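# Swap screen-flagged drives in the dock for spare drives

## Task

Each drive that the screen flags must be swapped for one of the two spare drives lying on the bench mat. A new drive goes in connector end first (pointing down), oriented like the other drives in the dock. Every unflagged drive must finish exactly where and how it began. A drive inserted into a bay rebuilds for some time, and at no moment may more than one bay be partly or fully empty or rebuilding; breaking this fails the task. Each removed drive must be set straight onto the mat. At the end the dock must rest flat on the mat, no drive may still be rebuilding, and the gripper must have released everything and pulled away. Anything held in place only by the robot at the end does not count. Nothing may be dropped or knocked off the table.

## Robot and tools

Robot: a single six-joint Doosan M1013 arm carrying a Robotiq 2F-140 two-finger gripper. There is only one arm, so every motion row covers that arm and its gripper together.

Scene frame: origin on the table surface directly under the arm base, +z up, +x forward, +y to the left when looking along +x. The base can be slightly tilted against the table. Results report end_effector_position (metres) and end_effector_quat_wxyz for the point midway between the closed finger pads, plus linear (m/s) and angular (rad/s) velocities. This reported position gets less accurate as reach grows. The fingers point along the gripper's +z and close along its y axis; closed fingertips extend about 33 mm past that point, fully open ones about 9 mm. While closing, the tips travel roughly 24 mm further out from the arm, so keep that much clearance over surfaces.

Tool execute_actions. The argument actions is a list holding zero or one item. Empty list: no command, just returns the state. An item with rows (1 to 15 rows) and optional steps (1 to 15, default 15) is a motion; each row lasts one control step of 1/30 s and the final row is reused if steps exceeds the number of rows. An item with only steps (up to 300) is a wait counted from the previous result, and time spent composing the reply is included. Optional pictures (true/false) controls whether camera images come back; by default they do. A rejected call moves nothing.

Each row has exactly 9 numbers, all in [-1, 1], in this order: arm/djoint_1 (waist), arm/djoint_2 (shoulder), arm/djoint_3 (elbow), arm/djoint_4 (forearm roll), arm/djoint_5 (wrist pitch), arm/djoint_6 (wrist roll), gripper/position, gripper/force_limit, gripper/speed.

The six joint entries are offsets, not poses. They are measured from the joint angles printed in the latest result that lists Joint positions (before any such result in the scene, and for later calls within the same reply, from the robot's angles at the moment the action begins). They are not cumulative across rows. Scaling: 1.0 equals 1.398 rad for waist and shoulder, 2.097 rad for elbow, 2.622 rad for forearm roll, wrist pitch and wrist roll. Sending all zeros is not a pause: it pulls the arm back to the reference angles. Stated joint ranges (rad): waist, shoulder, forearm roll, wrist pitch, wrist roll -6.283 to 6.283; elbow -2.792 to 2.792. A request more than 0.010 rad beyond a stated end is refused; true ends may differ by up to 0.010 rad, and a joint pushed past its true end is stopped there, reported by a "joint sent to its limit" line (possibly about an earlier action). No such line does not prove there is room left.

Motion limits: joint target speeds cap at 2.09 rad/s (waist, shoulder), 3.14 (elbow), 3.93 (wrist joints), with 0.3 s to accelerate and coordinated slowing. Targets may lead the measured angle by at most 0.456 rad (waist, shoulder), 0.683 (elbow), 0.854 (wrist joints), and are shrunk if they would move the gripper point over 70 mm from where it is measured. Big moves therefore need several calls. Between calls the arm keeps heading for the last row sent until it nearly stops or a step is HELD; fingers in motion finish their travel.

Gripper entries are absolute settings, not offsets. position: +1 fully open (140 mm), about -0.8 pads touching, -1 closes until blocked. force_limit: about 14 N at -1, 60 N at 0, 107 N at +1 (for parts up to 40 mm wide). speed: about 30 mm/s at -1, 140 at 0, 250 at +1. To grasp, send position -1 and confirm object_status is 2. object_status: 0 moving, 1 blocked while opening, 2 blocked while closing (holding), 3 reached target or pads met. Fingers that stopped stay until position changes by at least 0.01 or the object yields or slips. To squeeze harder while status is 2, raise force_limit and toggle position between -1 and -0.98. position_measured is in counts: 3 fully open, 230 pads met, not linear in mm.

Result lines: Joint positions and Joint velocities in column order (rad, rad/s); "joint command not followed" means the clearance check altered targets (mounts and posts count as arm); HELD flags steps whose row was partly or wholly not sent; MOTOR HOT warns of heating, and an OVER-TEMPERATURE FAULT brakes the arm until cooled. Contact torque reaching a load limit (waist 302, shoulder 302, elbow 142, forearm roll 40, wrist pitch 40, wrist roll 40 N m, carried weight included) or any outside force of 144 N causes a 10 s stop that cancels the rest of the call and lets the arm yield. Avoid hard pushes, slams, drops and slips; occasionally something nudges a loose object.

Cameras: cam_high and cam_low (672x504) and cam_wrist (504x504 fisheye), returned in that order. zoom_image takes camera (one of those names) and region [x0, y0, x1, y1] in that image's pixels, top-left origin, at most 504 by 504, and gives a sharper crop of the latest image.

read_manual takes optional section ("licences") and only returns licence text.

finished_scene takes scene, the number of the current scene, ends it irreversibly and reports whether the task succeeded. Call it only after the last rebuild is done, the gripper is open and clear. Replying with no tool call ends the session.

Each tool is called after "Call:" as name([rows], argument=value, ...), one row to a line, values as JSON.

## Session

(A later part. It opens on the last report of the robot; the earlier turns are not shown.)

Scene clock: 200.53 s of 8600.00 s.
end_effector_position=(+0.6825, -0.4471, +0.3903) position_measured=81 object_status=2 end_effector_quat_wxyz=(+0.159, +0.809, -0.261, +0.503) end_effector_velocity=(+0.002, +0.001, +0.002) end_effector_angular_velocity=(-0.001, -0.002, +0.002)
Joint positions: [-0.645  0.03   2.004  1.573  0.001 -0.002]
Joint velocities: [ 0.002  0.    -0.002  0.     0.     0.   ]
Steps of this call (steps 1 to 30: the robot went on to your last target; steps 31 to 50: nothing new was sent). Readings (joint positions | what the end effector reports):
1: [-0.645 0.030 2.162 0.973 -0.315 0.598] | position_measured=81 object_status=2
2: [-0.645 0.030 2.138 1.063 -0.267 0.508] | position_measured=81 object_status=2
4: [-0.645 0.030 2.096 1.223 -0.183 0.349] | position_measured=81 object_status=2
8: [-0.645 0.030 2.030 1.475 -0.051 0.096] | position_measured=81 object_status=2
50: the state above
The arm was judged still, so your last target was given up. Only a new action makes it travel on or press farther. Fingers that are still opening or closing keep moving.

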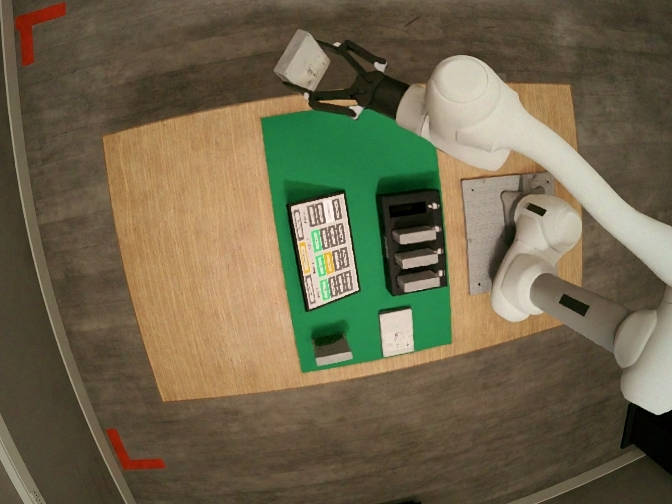

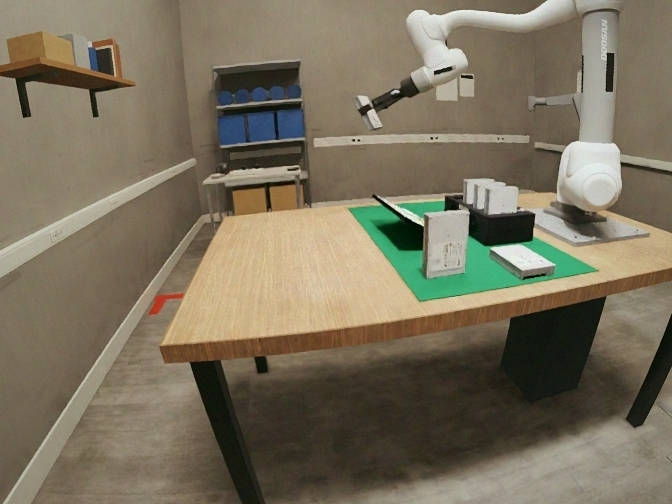

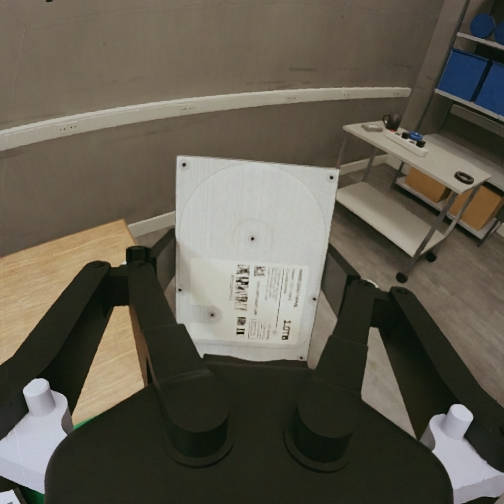

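Call:
execute_actions([
  {"rows":[[0,0,0.2863,0.598,0.4047,-0.598,-1,1,0]],"steps":15},
], pictures=false)

Call:
execute_actions([
  {"steps":40},
], pictures=false)

Call:
execute_actions([
  {"rows":[[0,0.3705,0.0228,0,0.2162,0,-1,1,0]],"steps":15},
], pictures=false)

Call:
execute_actions([
  {"steps":30},
])

Scene clock: 206.67 s of 8600.00 s.
end_effector_position=(+0.6579, -0.2508, +0.2624) position_measured=81 object_status=2 end_effector_quat_wxyz=(-0.045, +0.814, -0.171, +0.553) end_effector_velocity=(-0.156, +0.358, +0.023) end_effector_angular_velocity=(+0.013, -1.549, +0.303)
Joint positions: [-0.645  0.03   2.332  2.179  0.561 -0.608]
Joint velocities: [-0.001 -0.     1.138  2.759  2.075 -2.758]
Steps of this call (steps 1 to 169: nothing new was sent; steps 170 to 184: all 15 steps of this action). Readings (joint positions | what the end effector reports):
170: [-0.645 0.030 2.005 1.575 0.002 -0.004] | position_measured=81 object_status=2
171: [-0.645 0.030 2.012 1.587 0.014 -0.016] | position_measured=81 object_status=2
173: [-0.645 0.030 2.054 1.646 0.074 -0.075] | position_measured=81 object_status=2
177: [-0.645 0.030 2.139 1.781 0.209 -0.210] | position_measured=81 object_status=2
184: the state above

Scene clock: 208.00 s of 8600.00 s.
end_effector_position=(+0.5254, -0.3344, +0.2989) position_measured=81 object_status=2 end_effector_quat_wxyz=(+0.214, +0.673, -0.217, +0.674) end_effector_velocity=(+0.000, +0.000, -0.000) end_effector_angular_velocity=(+0.001, -0.000, +0.001)
Joint positions: [-0.645  0.03   2.604  3.141  1.062 -1.57 ]
Joint velocities: [ 0.    -0.    -0.    -0.    -0.     0.001]
Steps of this call (steps 1 to 30: the robot went on to your last target; steps 31 to 40: nothing new was sent). Readings (joint positions | what the end effector reports):
1: [-0.645 0.030 2.370 2.279 0.630 -0.708] | position_measured=81 object_status=2
2: [-0.645 0.030 2.405 2.382 0.694 -0.811] | position_measured=81 object_status=2
4: [-0.645 0.030 2.460 2.567 0.796 -0.996] | position_measured=81 object_status=2
8: [-0.645 0.030 2.532 2.854 0.929 -1.283] | position_measured=81 object_status=2
40: the state above
The arm was judged still, so your last target was given up. Only a new action makes it travel on or press farther. Fingers that are still opening or closing keep moving.

Scene clock: 208.50 s of 8600.00 s.
end_effector_position=(+0.5291, -0.3362, +0.1544) position_measured=81 object_status=2 end_effector_quat_wxyz=(+0.214, +0.672, -0.217, +0.675) end_effector_velocity=(-0.039, +0.031, -0.245) end_effector_angular_velocity=(+0.023, +0.030, +0.003)
Joint positions: [-0.645  0.498  2.648  3.141  1.575 -1.57 ]
Joint velocities: [ 0.001  0.792  0.07  -0.001  0.824  0.001]
Steps of this call (steps 1 to 15: all 15 steps of this action). Readings (joint positions | what the end effector reports):
1: [-0.645 0.031 2.605 3.141 1.063 -1.570] | position_measured=81 object_status=2
2: [-0.645 0.037 2.605 3.141 1.071 -1.570] | position_measured=81 object_status=2
4: [-0.645 0.072 2.609 3.141 1.115 -1.570] | position_measured=81 object_status=2
8: [-0.645 0.226 2.624 3.141 1.290 -1.570] | position_measured=81 object_status=2
15: the state above

Scene clock: 209.50 s of 8600.00 s.
end_effector_position=(+0.5263, -0.3341, +0.1393) position_measured=81 object_status=2 end_effector_quat_wxyz=(+0.214, +0.672, -0.217, +0.675) end_effector_velocity=(-0.001, +0.001, -0.001) end_effector_angular_velocity=(+0.001, +0.002, +0.001)
Joint positions: [-0.645  0.548  2.652  3.141  1.628 -1.57 ]
Joint velocities: [ 0.    -0.     0.002 -0.    -0.    -0.   ]
Steps of this call (steps 1 to 30: the robot went on to your last target). Readings (joint positions | what the end effector reports):
1: [-0.645 0.521 2.650 3.141 1.600 -1.570] | position_measured=81 object_status=2
2: [-0.645 0.537 2.651 3.141 1.616 -1.570] | position_measured=81 object_status=2
4: [-0.645 0.547 2.652 3.141 1.628 -1.570] | position_measured=81 object_status=2
8: [-0.645 0.548 2.652 3.141 1.628 -1.570] | position_measured=81 object_status=2
30: the state above
The arm was judged still, so your last target was given up. Only a new action makes it travel on or press farther. Fingers that are still opening or closing keep moving.

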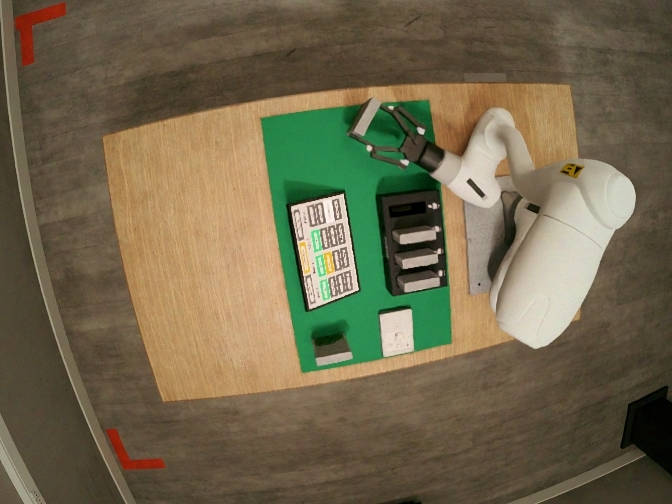

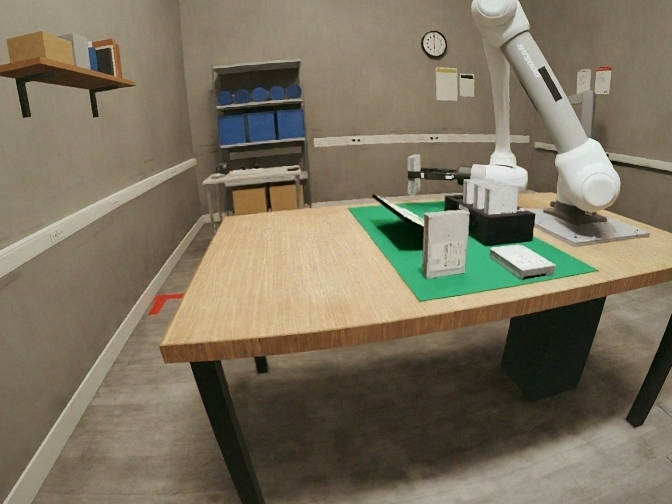

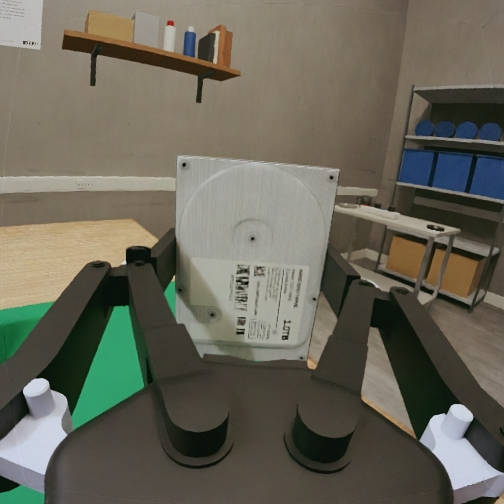

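Call:
execute_actions([
  {"rows":[[0.02,0.093,-0.0055,0,0.0455,0,-1,1,0]],"steps":15},
])

Call:
zoom_image(camera="cam_low", region=[360,140,560,260])

Scene clock: 212.20 s of 8600.00 s.
end_effector_position=(+0.5357, -0.3193, +0.1011) position_measured=81 object_status=2 end_effector_quat_wxyz=(+0.205, +0.675, -0.208, +0.678) end_effector_velocity=(-0.001, +0.001, -0.001) end_effector_angular_velocity=(+0.002, +0.002, +0.001)
Joint positions: [-0.617  0.678  2.641  3.141  1.748 -1.57 ]
Joint velocities: [ 0.     0.001  0.002 -0.001  0.    -0.   ]
Steps of this call (steps 1 to 66: nothing new was sent; steps 67 to 81: all 15 steps of this action). Readings (joint positions | what the end effector reports):
67: [-0.645 0.549 2.652 3.141 1.629 -1.570] | position_measured=81 object_status=2
68: [-0.644 0.555 2.652 3.141 1.635 -1.570] | position_measured=81 object_status=2
70: [-0.636 0.590 2.649 3.141 1.668 -1.570] | position_measured=81 object_status=2
74: [-0.619 0.674 2.641 3.141 1.743 -1.570] | position_measured=81 object_status=2
81: the state above

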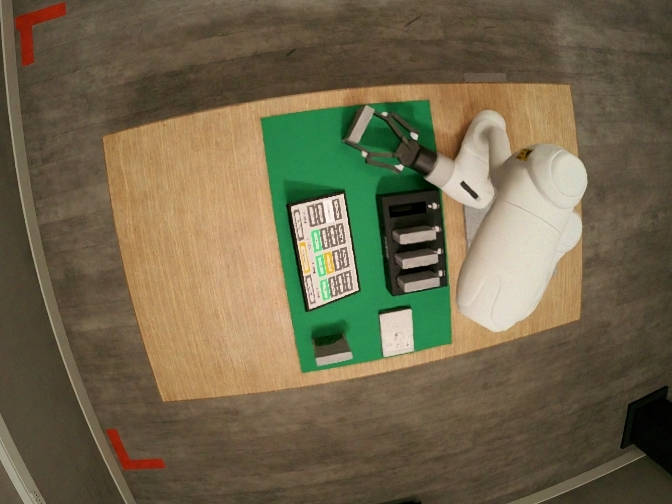

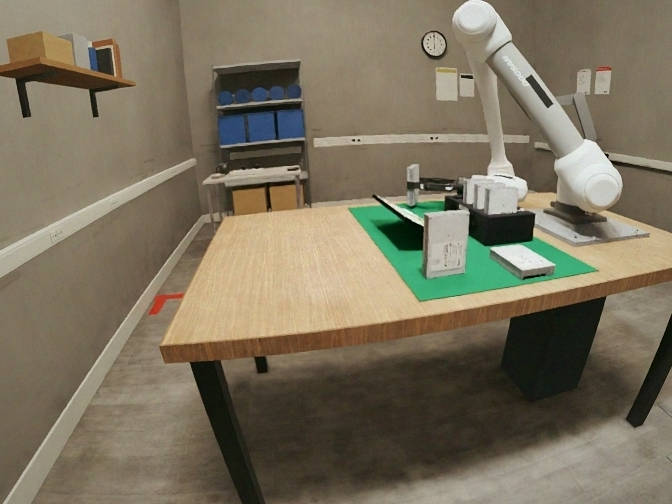

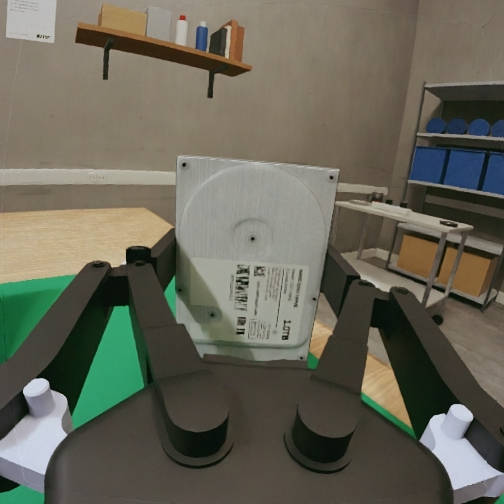

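Region (360, 140, 560, 260) of cam_low's 672x504 image, scaled by 2.520, with more detail than that image has; it fills the top 302 rows of this view, and the rest is white.

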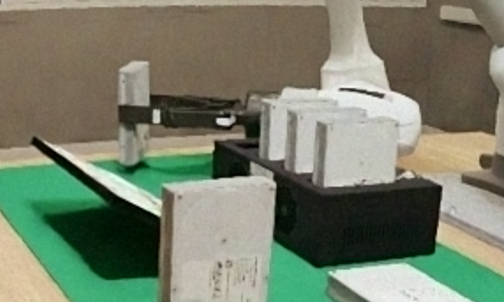

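Call:
execute_actions([
  {"rows":[[0,0.036,-0.0034,0,0.0165,0,-1,1,0]],"steps":15},
])

Call:
zoom_image(camera="cam_low", region=[380,150,480,230])

Scene clock: 215.30 s of 8600.00 s.
end_effector_position=(+0.5359, -0.3193, +0.0857) position_measured=81 object_status=2 end_effector_quat_wxyz=(+0.205, +0.675, -0.208, +0.678) end_effector_velocity=(+0.000, +0.000, -0.000) end_effector_angular_velocity=(-0.001, +0.000, +0.001)
Joint positions: [-0.617  0.728  2.634  3.141  1.791 -1.57 ]
Joint velocities: [ 0.     0.    -0.    -0.     0.    -0.001]
Steps of this call (steps 1 to 15: the robot went on to your last target; steps 16 to 78: nothing new was sent; steps 79 to 93: all 15 steps of this action). Readings (joint positions | what the end effector reports):
79: [-0.617 0.679 2.641 3.141 1.749 -1.570] | position_measured=81 object_status=2
80: [-0.617 0.685 2.640 3.141 1.754 -1.570] | position_measured=81 object_status=2
82: [-0.617 0.713 2.636 3.141 1.778 -1.570] | position_measured=81 object_status=2
86: [-0.617 0.728 2.634 3.141 1.791 -1.570] | position_measured=81 object_status=2
93: the state above

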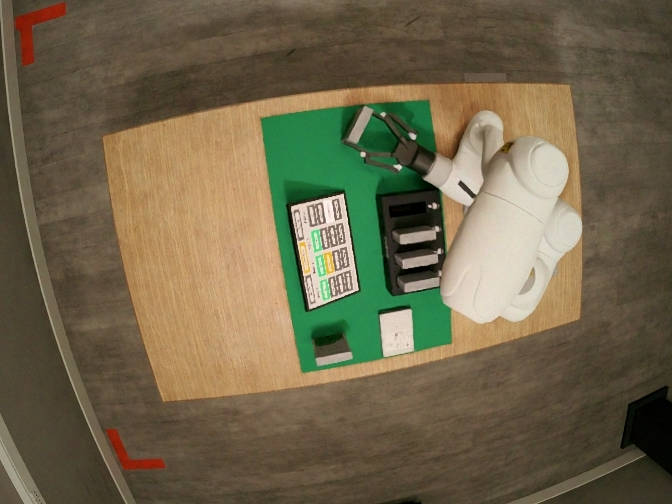

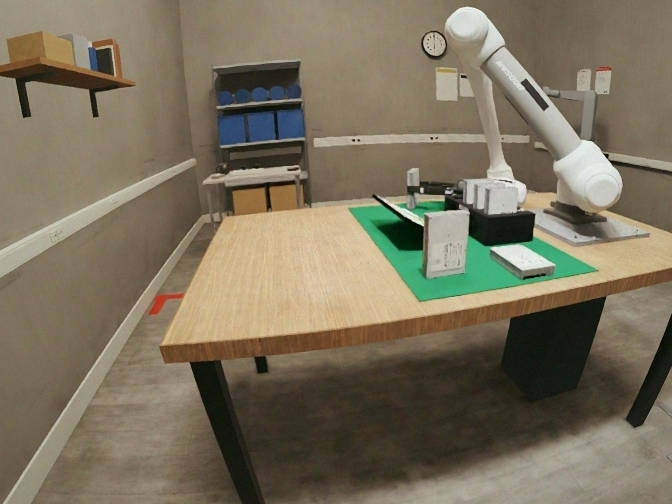

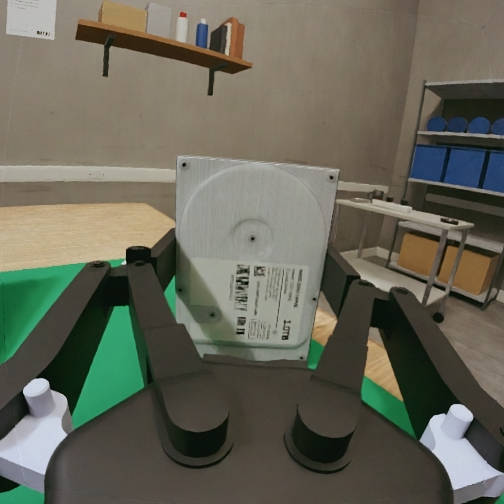

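Region (380, 150, 480, 230) of cam_low's 672x504 image, scaled by 5.040, with more detail than that image has; it fills the top 403 rows of this view, and the rest is white.

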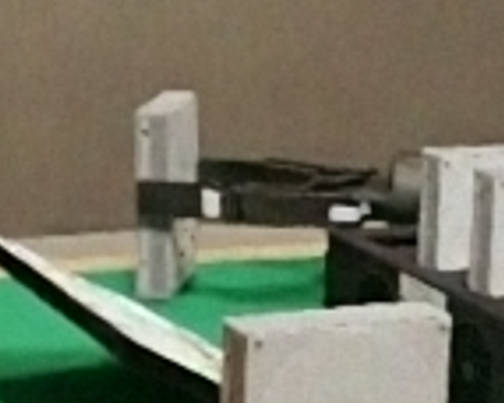

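Call:
execute_actions([
  {"rows":[[0,0.012,-0.0013,0,0.0054,0,-1,1,0]],"steps":10},
])

Call:
execute_actions([
  {"rows":[[0,0,0,0,0,0,1,1,-0.3]],"steps":15},
])

Scene clock: 228.53 s of 8600.00 s.
end_effector_position=(+0.5361, -0.3195, +0.0826) position_measured=81 object_status=2 end_effector_quat_wxyz=(+0.205, +0.673, -0.207, +0.680) end_effector_velocity=(+0.000, -0.000, -0.000) end_effector_angular_velocity=(-0.001, +0.000, -0.000)
Joint positions: [-0.617  0.744  2.631  3.141  1.809 -1.57 ]
Joint velocities: [ 0.     0.    -0.     0.     0.    -0.001]
TORQUE FAULT: the external load on joint 5 (wrist pitch) reached its load limit, and the arm stopped for 10 seconds. The arm's remaining commands of this call were not run. The arm holds where it stopped, with its grip as last carried out, and accepts commands again: back off and push less far. The arm stops again, at the same cost, whenever a joint's load reaches its limit.
The stop began at step 97 of this call (marked STOPPED below). From that step on the arm followed nothing that you had sent. 3 steps, steps kept back included, did not run and will not run. Nothing is kept back now, and the robot has no last target.
Steps of this call (steps 1 to 15: the robot went on to your last target; steps 16 to 89: nothing new was sent; steps 90 to 96: the first 7 steps of this action; steps 97 to 397: the stop). Readings (joint positions | what the end effector reports):
90: [-0.617 0.729 2.634 3.141 1.792 -1.570] | position_measured=81 object_status=2
91: [-0.617 0.734 2.633 3.141 1.797 -1.570] | position_measured=81 object_status=2
93: [-0.617 0.743 2.631 3.141 1.806 -1.570] | position_measured=81 object_status=2
97: [-0.617 0.744 2.631 3.141 1.809 -1.570] | position_measured=81 object_status=2 STOPPED
397: the state above

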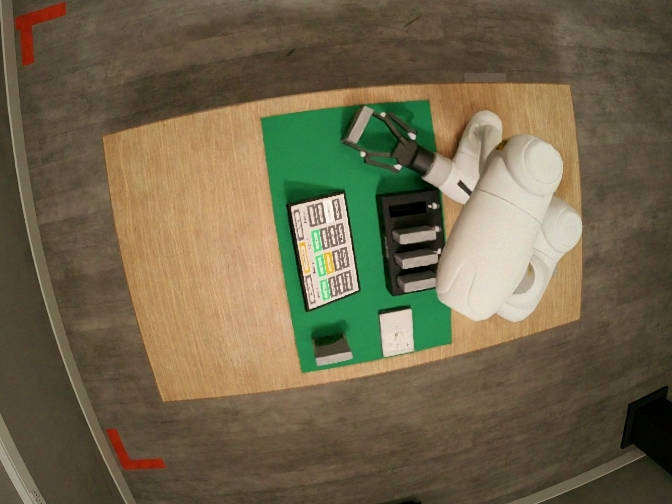

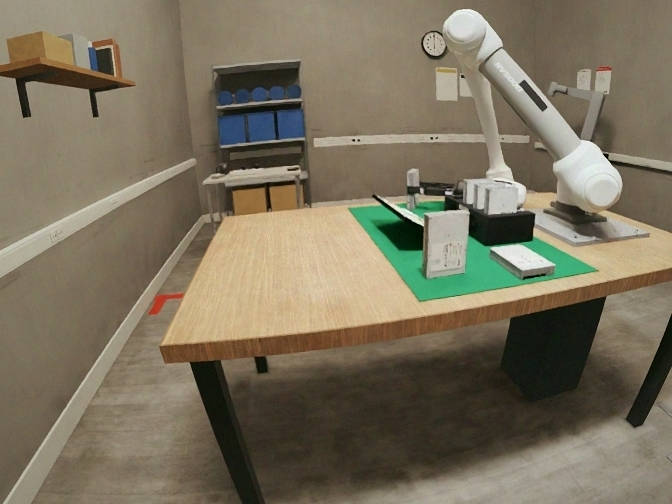

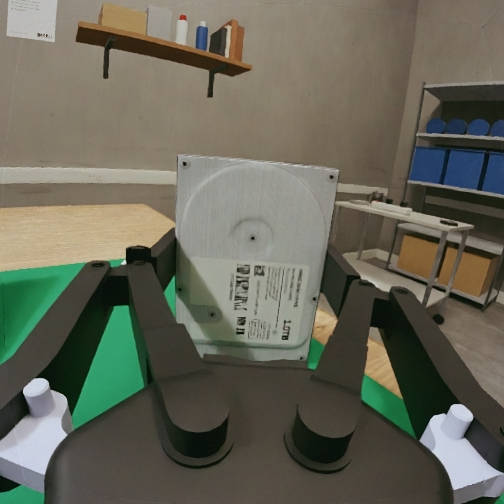

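Scene clock: 228.57 s of 8600.00 s.
end_effector_position=(+0.5361, -0.3195, +0.0831) position_measured=81 object_status=2 end_effector_quat_wxyz=(+0.205, +0.673, -0.207, +0.680) end_effector_velocity=(+0.001, +0.001, +0.001) end_effector_angular_velocity=(-0.001, -0.002, +0.002)
Joint positions: [-0.617  0.744  2.631  3.141  1.81  -1.57 ]
Joint velocities: [ 0.001 -0.001 -0.001 -0.002  0.    -0.   ]
A stop began in an earlier call of the same reply, so what this call sent did not run. Send another action.
Steps of this call (step 1: nothing new was sent). Readings (joint positions | what the end effector reports):
1: the state above

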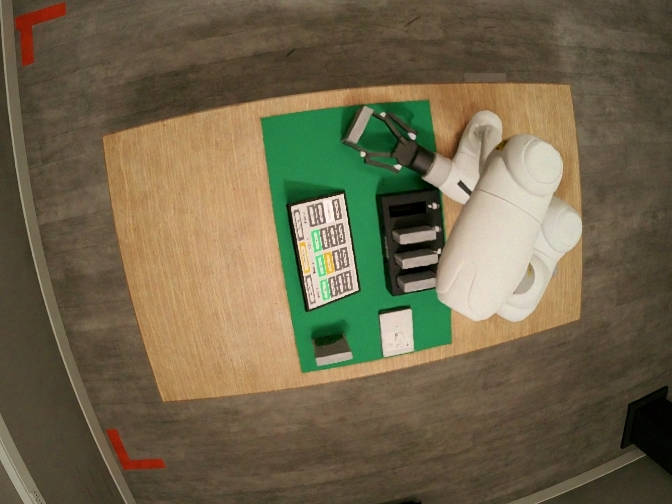

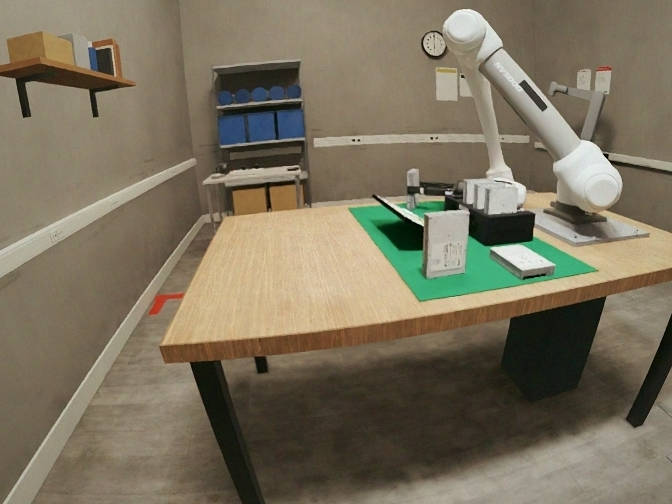

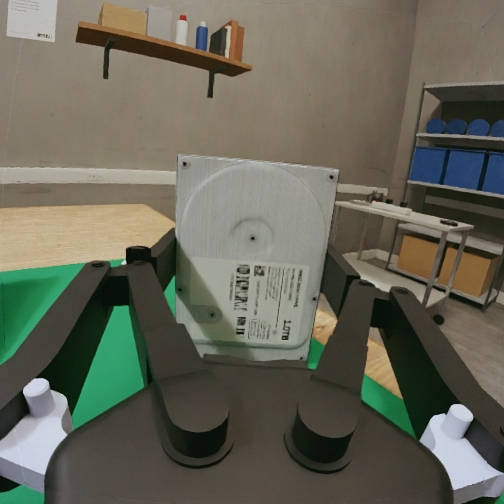

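Call:
execute_actions([
  {"rows":[[0,0,0,0,0,0,1,1,-0.3]],"steps":15},
], pictures=false)

Call:
execute_actions([
  {"rows":[[0,-0.511,-0.013,0,-0.285,0,1,1,0]],"steps":15},
], pictures=false)

Call:
execute_actions([
  {"steps":30},
], pictures=false)

Call:
execute_actions([
  {"rows":[[0,0.088,-0.437,0,-0.55,0,1,1,0]],"steps":15},
], pictures=false)

Call:
execute_actions([
  {"steps":50},
], pictures=false)

Call:
execute_actions([
  {"rows":[[0,0,0,0,-0.352,0,1,1,0]],"steps":15},
], pictures=false)

Call:
execute_actions([
  {"steps":35},
])

Scene clock: 240.00 s of 8600.00 s.
end_effector_position=(+0.5361, -0.3195, +0.0831) position_measured=4 object_status=0 end_effector_quat_wxyz=(+0.205, +0.673, -0.207, +0.680) end_effector_velocity=(+0.001, -0.000, +0.000) end_effector_angular_velocity=(+0.000, -0.001, +0.000)
Joint positions: [-0.617  0.744  2.631  3.141  1.81  -1.57 ]
Joint velocities: [ 0.001  0.    -0.001  0.    -0.     0.001]
Steps of this call (steps 1 to 328: nothing new was sent; steps 329 to 343: all 15 steps of this action). Readings (joint positions | what the end effector reports):
329: [-0.617 0.744 2.631 3.141 1.809 -1.570] | position_measured=81 object_status=0
330: [-0.617 0.744 2.631 3.141 1.808 -1.570] | position_measured=81 object_status=0
332: [-0.617 0.744 2.631 3.141 1.809 -1.570] | position_measured=65 object_status=0
336: [-0.617 0.744 2.631 3.141 1.810 -1.570] | position_measured=42 object_status=0
343: the state above

Scene clock: 240.50 s of 8600.00 s.
end_effector_position=(+0.5506, -0.3299, +0.2024) position_measured=3 object_status=3 end_effector_quat_wxyz=(+0.197, +0.700, -0.215, +0.652) end_effector_velocity=(-0.034, +0.020, +0.436) end_effector_angular_velocity=(-0.192, -0.284, -0.003)
Joint positions: [-0.617  0.265  2.609  3.141  1.227 -1.57 ]
Joint velocities: [-0.001 -1.027 -0.026 -0.    -0.711 -0.001]
Steps of this call (steps 1 to 15: all 15 steps of this action). Readings (joint positions | what the end effector reports):
1: [-0.617 0.743 2.631 3.141 1.809 -1.570] | position_measured=3 object_status=0
2: [-0.617 0.737 2.631 3.141 1.799 -1.570] | position_measured=3 object_status=0
4: [-0.617 0.701 2.628 3.141 1.740 -1.570] | position_measured=3 object_status=0
8: [-0.617 0.538 2.619 3.141 1.484 -1.570] | position_measured=3 object_status=3
15: the state above

Scene clock: 241.50 s of 8600.00 s.
end_effector_position=(+0.5348, -0.3198, +0.3005) position_measured=3 object_status=3 end_effector_quat_wxyz=(+0.205, +0.674, -0.208, +0.678) end_effector_velocity=(-0.001, -0.001, -0.000) end_effector_angular_velocity=(+0.000, +0.001, -0.001)
Joint positions: [-0.617  0.029  2.603  3.141  1.063 -1.57 ]
Joint velocities: [-0.001 -0.     0.001  0.    -0.    -0.   ]
Steps of this call (steps 1 to 30: the robot went on to your last target). Readings (joint positions | what the end effector reports):
1: [-0.617 0.230 2.609 3.141 1.203 -1.570] | position_measured=3 object_status=3
2: [-0.617 0.195 2.608 3.141 1.179 -1.570] | position_measured=3 object_status=3
4: [-0.617 0.126 2.606 3.141 1.131 -1.570] | position_measured=3 object_status=3
8: [-0.617 0.036 2.604 3.141 1.068 -1.570] | position_measured=3 object_status=3
30: the state above
The arm was judged still, so your last target was given up. Only a new action makes it travel on or press farther. Fingers that are still opening or closing keep moving.

Scene clock: 242.00 s of 8600.00 s.
end_effector_position=(+0.7016, -0.4327, +0.3708) position_measured=3 object_status=3 end_effector_quat_wxyz=(+0.182, +0.744, -0.229, +0.601) end_effector_velocity=(+0.316, -0.215, +0.148) end_effector_angular_velocity=(+0.515, +0.766, +0.002)
Joint positions: [-0.617  0.096  2.139  3.141  0.449 -1.57 ]
Joint velocities: [-0.001  0.148 -1.183  0.001 -1.958 -0.   ]
Steps of this call (steps 1 to 15: all 15 steps of this action). Readings (joint positions | what the end effector reports):
1: [-0.617 0.029 2.602 3.141 1.062 -1.570] | position_measured=3 object_status=3
2: [-0.617 0.031 2.593 3.141 1.049 -1.570] | position_measured=3 object_status=3
4: [-0.617 0.040 2.540 3.141 0.983 -1.570] | position_measured=3 object_status=3
8: [-0.617 0.063 2.396 3.141 0.804 -1.570] | position_measured=3 object_status=3
15: the state above

Scene clock: 243.67 s of 8600.00 s.
end_effector_position=(+0.7624, -0.4741, +0.4334) position_measured=3 object_status=3 end_effector_quat_wxyz=(+0.129, +0.855, -0.262, +0.428) end_effector_velocity=(+0.001, +0.001, +0.001) end_effector_angular_velocity=(-0.002, -0.001, +0.001)
Joint positions: [-0.617  0.152  1.687  3.141 -0.379 -1.57 ]
Joint velocities: [ 0.001 -0.    -0.001 -0.001  0.    -0.   ]
Steps of this call (steps 1 to 30: the robot went on to your last target; steps 31 to 50: nothing new was sent). Readings (joint positions | what the end effector reports):
1: [-0.617 0.101 2.097 3.141 0.378 -1.570] | position_measured=3 object_status=3
2: [-0.617 0.107 2.053 3.141 0.298 -1.570] | position_measured=3 object_status=3
4: [-0.617 0.119 1.954 3.141 0.116 -1.570] | position_measured=3 object_status=3
8: [-0.617 0.142 1.769 3.141 -0.226 -1.570] | position_measured=3 object_status=3
50: the state above
The arm was judged still, so your last target was given up. Only a new action makes it travel on or press farther. Fingers that are still opening or closing keep moving.

Scene clock: 244.17 s of 8600.00 s.
end_effector_position=(+0.6158, -0.3749, +0.3127) position_measured=3 object_status=3 end_effector_quat_wxyz=(+0.037, +0.948, -0.290, +0.129) end_effector_velocity=(-0.405, +0.273, -0.135) end_effector_angular_velocity=(+0.852, +1.266, +0.007)
Joint positions: [-0.617  0.152  1.687  3.141 -1.035 -1.57 ]
Joint velocities: [ 0.     0.    -0.    -0.    -1.526 -0.001]
Steps of this call (steps 1 to 15: all 15 steps of this action). Readings (joint positions | what the end effector reports):
1: [-0.617 0.152 1.687 3.141 -0.380 -1.570] | position_measured=3 object_status=3
2: [-0.617 0.152 1.687 3.141 -0.392 -1.570] | position_measured=3 object_status=3
4: [-0.617 0.152 1.687 3.141 -0.459 -1.570] | position_measured=3 object_status=3
8: [-0.617 0.152 1.687 3.141 -0.672 -1.570] | position_measured=3 object_status=3
15: the state above

Scene clock: 245.33 s of 8600.00 s.
end_effector_position=(+0.5431, -0.3259, +0.3006) position_measured=3 object_status=3 end_effector_quat_wxyz=(-0.001, +0.956, -0.292, +0.002) end_effector_velocity=(+0.000, +0.000, -0.000) end_effector_angular_velocity=(+0.001, -0.000, -0.001)
Joint positions: [-0.617  0.152  1.687  3.141 -1.301 -1.57 ]
Joint velocities: [ 0.     0.    -0.     0.    -0.     0.001]
Steps of this call (steps 1 to 30: the robot went on to your last target; steps 31 to 35: nothing new was sent). Readings (joint positions | what the end effector reports):
1: [-0.617 0.152 1.687 3.141 -1.087 -1.570] | position_measured=3 object_status=3
2: [-0.617 0.152 1.687 3.141 -1.139 -1.570] | position_measured=3 object_status=3
4: [-0.617 0.152 1.687 3.141 -1.233 -1.570] | position_measured=3 object_status=3
8: [-0.617 0.152 1.687 3.141 -1.300 -1.570] | position_measured=3 object_status=3
35: the state above
The arm was judged still, so your last target was given up. Only a new action makes it travel on or press farther. Fingers that are still opening or closing keep moving.

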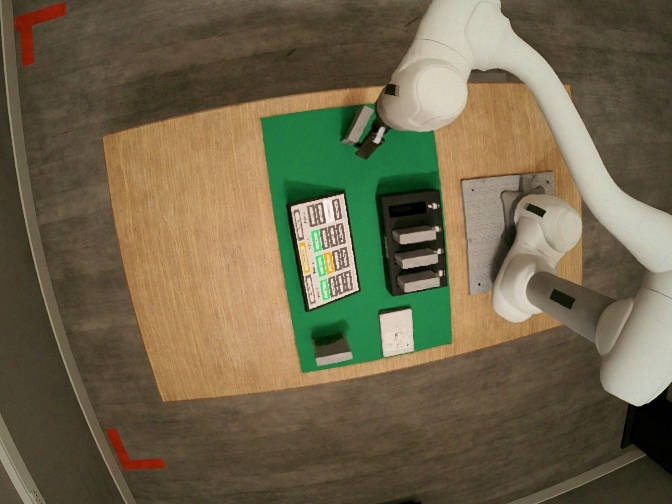

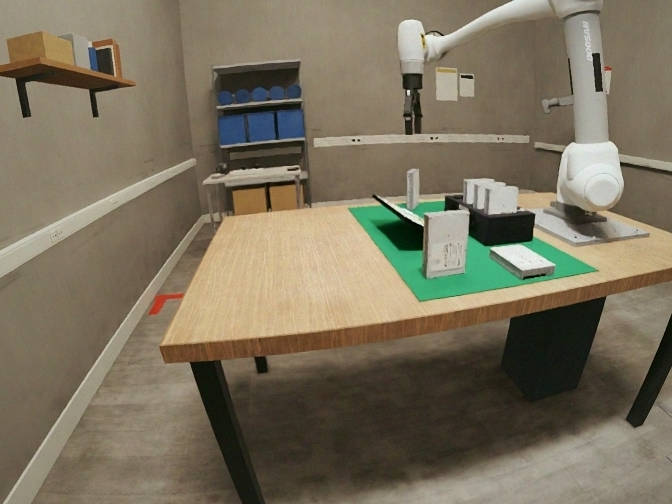

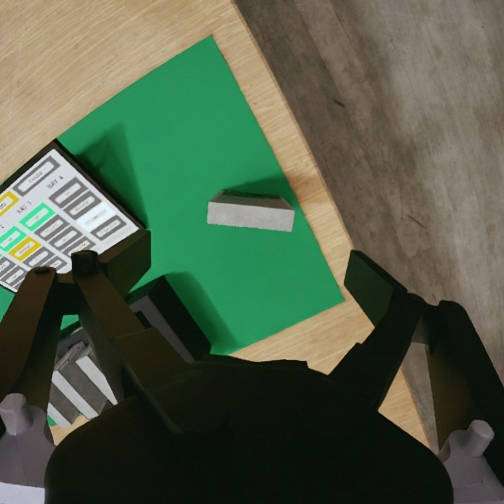

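Call:
execute_actions([
  {"rows":[[0,0.081,0.09,0,0.115,0,1,0.5,0]],"steps":15},
], pictures=false)

Call:
execute_actions([
  {"steps":15},
])

Scene clock: 250.80 s of 8600.00 s.
end_effector_position=(+0.5441, -0.3256, +0.1328) position_measured=3 object_status=3 end_effector_quat_wxyz=(-0.001, +0.956, -0.292, +0.002) end_effector_velocity=(-0.001, -0.000, -0.003) end_effector_angular_velocity=(-0.000, +0.000, +0.000)
Joint positions: [-0.617  0.265  1.875  3.141 -1.    -1.57 ]
Joint velocities: [-0.001  0.002  0.004 -0.001  0.006 -0.001]
Steps of this call (steps 1 to 149: nothing new was sent; steps 150 to 164: all 15 steps of this action). Readings (joint positions | what the end effector reports):
150: [-0.617 0.153 1.688 3.141 -1.300 -1.570] | position_measured=3 object_status=3
151: [-0.617 0.157 1.695 3.141 -1.288 -1.570] | position_measured=3 object_status=3
153: [-0.617 0.180 1.734 3.141 -1.225 -1.570] | position_measured=3 object_status=3
157: [-0.617 0.232 1.819 3.141 -1.090 -1.570] | position_measured=3 object_status=3
164: the state above

Scene clock: 251.30 s of 8600.00 s.
end_effector_position=(+0.5440, -0.3255, +0.1325) position_measured=3 object_status=3 end_effector_quat_wxyz=(-0.001, +0.956, -0.292, +0.002) end_effector_velocity=(-0.000, -0.001, +0.000) end_effector_angular_velocity=(-0.001, -0.000, -0.001)
Joint positions: [-0.617  0.265  1.876  3.141 -1.    -1.57 ]
Joint velocities: [-0.001  0.    -0.001 -0.001 -0.     0.001]
Steps of this call (steps 1 to 15: the robot went on to your last target). Readings (joint positions | what the end effector reports):
1: [-0.617 0.265 1.875 3.141 -1.000 -1.570] | position_measured=3 object_status=3
2: [-0.617 0.265 1.876 3.141 -1.000 -1.570] | position_measured=3 object_status=3
4: [-0.617 0.265 1.876 3.141 -1.000 -1.570] | position_measured=3 object_status=3
8: [-0.617 0.265 1.876 3.141 -1.000 -1.570] | position_measured=3 object_status=3
15: the state above
The arm was judged still, so your last target was given up. Only a new action makes it travel on or press farther. Fingers that are still opening or closing keep moving.

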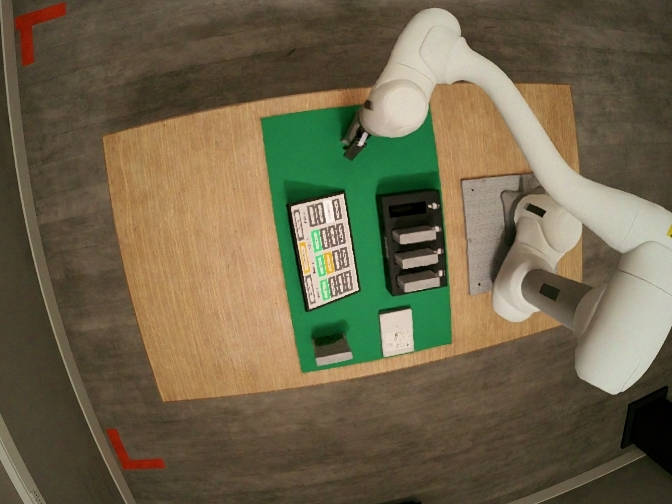

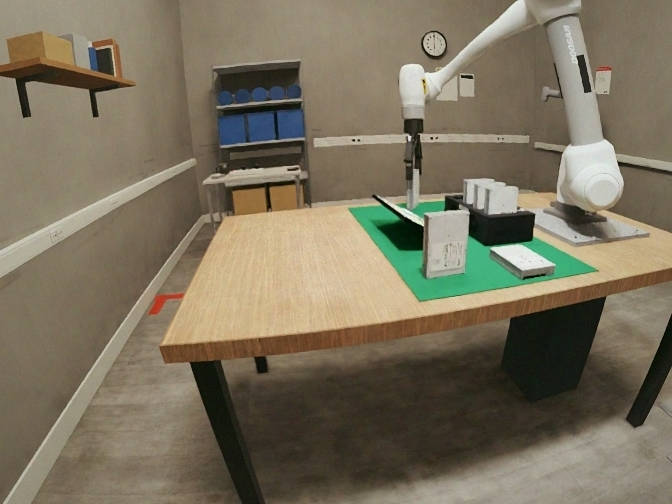

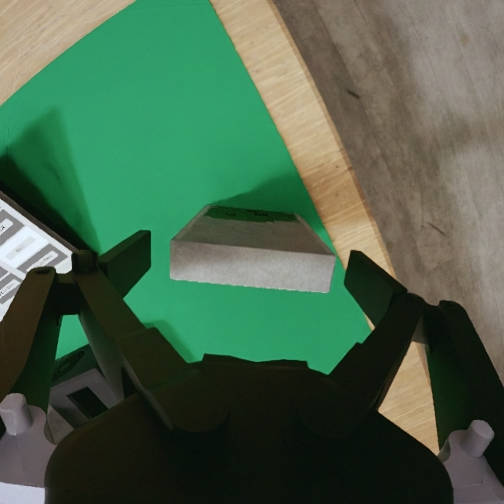

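Call:
execute_actions([
  {"rows":[[0,0,0,0,0,0,-1,0.5,-0.3]],"steps":15},
], pictures=false)

Call:
execute_actions([
  {"steps":10},
], pictures=false)

Call:
execute_actions([
  {"rows":[[0,-0.095,-0.115,0,-0.1426,0,-1,0.5,0]],"steps":15},
], pictures=false)

Call:
execute_actions([
  {"steps":15},
], pictures=false)

Call:
execute_actions([
  {"rows":[[0.2475,-0.2248,0.1572,0,0.0053,0.5187,-1,0.5,0]],"steps":15},
], pictures=false)

Call:
execute_actions([
  {"steps":35},
], pictures=false)

Call:
execute_actions([
  {"rows":[[0,0.0425,0.061,0,0.0715,0,-1,0.5,0]],"steps":15},
])

Scene clock: 267.17 s of 8600.00 s.
end_effector_position=(+0.5440, -0.3255, +0.1325) position_measured=78 object_status=0 end_effector_quat_wxyz=(-0.001, +0.956, -0.292, +0.002) end_effector_velocity=(+0.001, -0.000, +0.000) end_effector_angular_velocity=(-0.000, -0.001, +0.000)
Joint positions: [-0.617  0.265  1.876  3.141 -1.    -1.57 ]
Joint velocities: [ 0.     0.    -0.001  0.    -0.    -0.   ]
Steps of this call (steps 1 to 461: nothing new was sent; steps 462 to 476: all 15 steps of this action). Readings (joint positions | what the end effector reports):
462: [-0.617 0.265 1.876 3.141 -1.000 -1.570] | position_measured=3 object_status=0
463: [-0.617 0.265 1.876 3.141 -1.000 -1.570] | position_measured=7 object_status=0
465: [-0.617 0.265 1.876 3.141 -1.000 -1.570] | position_measured=19 object_status=0
469: [-0.617 0.265 1.876 3.141 -1.000 -1.570] | position_measured=42 object_status=0
476: the state above

Scene clock: 267.50 s of 8600.00 s.
end_effector_position=(+0.5440, -0.3255, +0.1325) position_measured=78 object_status=2 end_effector_quat_wxyz=(-0.001, +0.956, -0.292, +0.002) end_effector_velocity=(+0.000, -0.002, +0.001) end_effector_angular_velocity=(-0.001, -0.001, -0.002)
Joint positions: [-0.617  0.265  1.876  3.141 -1.    -1.57 ]
Joint velocities: [-0.001  0.    -0.002 -0.001  0.     0.001]
Steps of this call (steps 1 to 10: the robot went on to your last target). Readings (joint positions | what the end effector reports):
1: [-0.617 0.265 1.876 3.141 -1.000 -1.570] | position_measured=78 object_status=0
2: [-0.617 0.265 1.876 3.141 -1.000 -1.570] | position_measured=78 object_status=0
4: [-0.617 0.265 1.876 3.141 -1.000 -1.570] | position_measured=78 object_status=0
8: [-0.617 0.265 1.876 3.141 -1.000 -1.570] | position_measured=78 object_status=2
10: the state above

Scene clock: 268.00 s of 8600.00 s.
end_effector_position=(+0.5408, -0.3246, +0.3407) position_measured=78 object_status=2 end_effector_quat_wxyz=(-0.001, +0.956, -0.292, +0.002) end_effector_velocity=(-0.008, +0.006, +0.004) end_effector_angular_velocity=(+0.019, +0.027, -0.001)
Joint positions: [-0.617  0.133  1.635  3.141 -1.372 -1.57 ]
Joint velocities: [ 0.     0.    -0.008  0.001 -0.041  0.001]
Steps of this call (steps 1 to 15: all 15 steps of this action). Readings (joint positions | what the end effector reports):
1: [-0.617 0.265 1.875 3.141 -1.001 -1.570] | position_measured=78 object_status=2
2: [-0.617 0.261 1.868 3.141 -1.013 -1.570] | position_measured=78 object_status=2
4: [-0.617 0.239 1.827 3.141 -1.077 -1.570] | position_measured=78 object_status=2
8: [-0.617 0.190 1.739 3.141 -1.213 -1.570] | position_measured=78 object_status=2
15: the state above

Scene clock: 268.50 s of 8600.00 s.
end_effector_position=(+0.5406, -0.3244, +0.3415) position_measured=78 object_status=2 end_effector_quat_wxyz=(-0.001, +0.956, -0.292, +0.002) end_effector_velocity=(-0.001, -0.001, +0.000) end_effector_angular_velocity=(-0.002, +0.000, -0.001)
Joint positions: [-0.617  0.133  1.635  3.141 -1.374 -1.57 ]
Joint velocities: [-0.001 -0.    -0.    -0.002  0.    -0.   ]
Steps of this call (steps 1 to 15: the robot went on to your last target). Readings (joint positions | what the end effector reports):
1: [-0.617 0.133 1.635 3.141 -1.373 -1.570] | position_measured=78 object_status=2
2: [-0.617 0.133 1.635 3.141 -1.373 -1.570] | position_measured=78 object_status=2
4: [-0.617 0.133 1.635 3.141 -1.374 -1.570] | position_measured=78 object_status=2
8: [-0.617 0.133 1.635 3.141 -1.374 -1.570] | position_measured=78 object_status=2
15: the state above
The arm was judged still, so your last target was given up. Only a new action makes it travel on or press farther. Fingers that are still opening or closing keep moving.

Scene clock: 269.00 s of 8600.00 s.
end_effector_position=(+0.4783, -0.1466, +0.3398) position_measured=78 object_status=2 end_effector_quat_wxyz=(-0.002, +0.838, -0.546, +0.001) end_effector_velocity=(-0.189, +0.335, -0.033) end_effector_angular_velocity=(+0.011, +0.005, -1.881)
Joint positions: [-0.388 -0.076  1.853  3.141 -1.365 -0.78 ]
Joint velocities: [ 0.49  -0.446  0.468  0.002  0.02   2.371]
Steps of this call (steps 1 to 15: all 15 steps of this action). Readings (joint positions | what the end effector reports):
1: [-0.617 0.132 1.635 3.141 -1.374 -1.569] | position_measured=78 object_status=2
2: [-0.612 0.128 1.639 3.141 -1.374 -1.556] | position_measured=78 object_status=2
4: [-0.586 0.103 1.665 3.141 -1.373 -1.490] | position_measured=78 object_status=2
8: [-0.508 0.033 1.739 3.141 -1.370 -1.274] | position_measured=78 object_status=2
15: the state above

Scene clock: 270.17 s of 8600.00 s.
end_effector_position=(+0.4280, -0.0735, +0.3283) position_measured=78 object_status=2 end_effector_quat_wxyz=(-0.002, +0.694, -0.720, +0.001) end_effector_velocity=(+0.001, +0.001, +0.001) end_effector_angular_velocity=(+0.000, -0.002, +0.000)
Joint positions: [-0.271 -0.182  1.964  3.141 -1.36  -0.21 ]
Joint velocities: [ 0.001  0.    -0.001  0.001  0.     0.001]
Steps of this call (steps 1 to 30: the robot went on to your last target; steps 31 to 35: nothing new was sent). Readings (joint positions | what the end effector reports):
1: [-0.372 -0.091 1.868 3.141 -1.364 -0.699] | position_measured=78 object_status=2
2: [-0.355 -0.106 1.884 3.141 -1.363 -0.617] | position_measured=78 object_status=2
4: [-0.322 -0.136 1.916 3.141 -1.362 -0.456] | position_measured=78 object_status=2
8: [-0.278 -0.176 1.958 3.141 -1.360 -0.240] | position_measured=78 object_status=2
35: the state above
The arm was judged still, so your last target was given up. Only a new action makes it travel on or press farther. Fingers that are still opening or closing keep moving.

Scene clock: 270.67 s of 8600.00 s.
end_effector_position=(+0.4333, -0.0744, +0.2343) position_measured=78 object_status=2 end_effector_quat_wxyz=(-0.002, +0.694, -0.720, +0.001) end_effector_velocity=(-0.001, -0.001, -0.001) end_effector_angular_velocity=(+0.001, +0.001, -0.002)
Joint positions: [-0.271 -0.122  2.092  3.141 -1.172 -0.21 ]
Joint velocities: [-0.002  0.001  0.001  0.     0.     0.   ]
Steps of this call (steps 1 to 15: all 15 steps of this action). Readings (joint positions | what the end effector reports):
1: [-0.271 -0.181 1.965 3.141 -1.359 -0.210] | position_measured=78 object_status=2
2: [-0.271 -0.178 1.973 3.141 -1.347 -0.210] | position_measured=78 object_status=2
4: [-0.271 -0.158 2.017 3.141 -1.282 -0.210] | position_measured=78 object_status=2
8: [-0.271 -0.124 2.089 3.141 -1.177 -0.210] | position_measured=78 object_status=2
15: the state above

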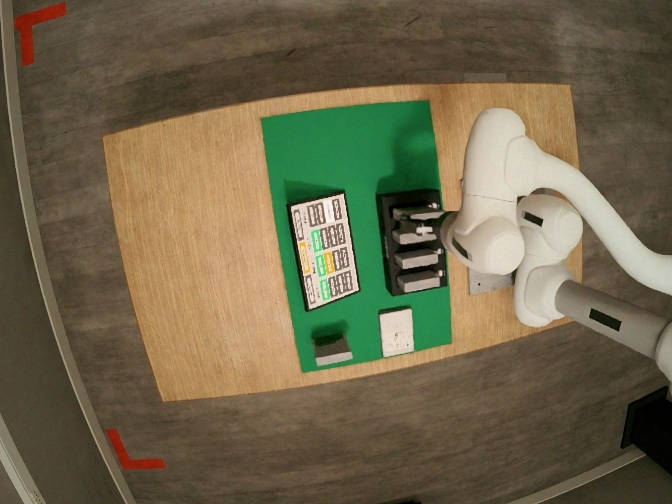

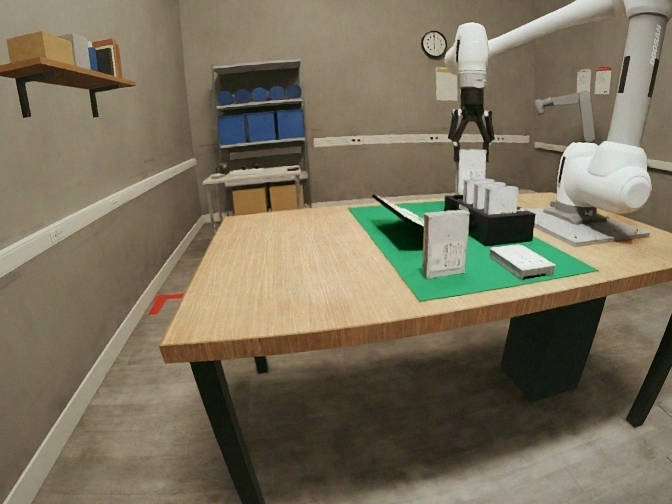

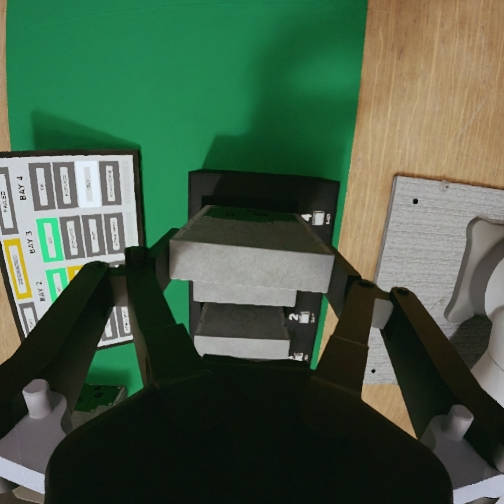

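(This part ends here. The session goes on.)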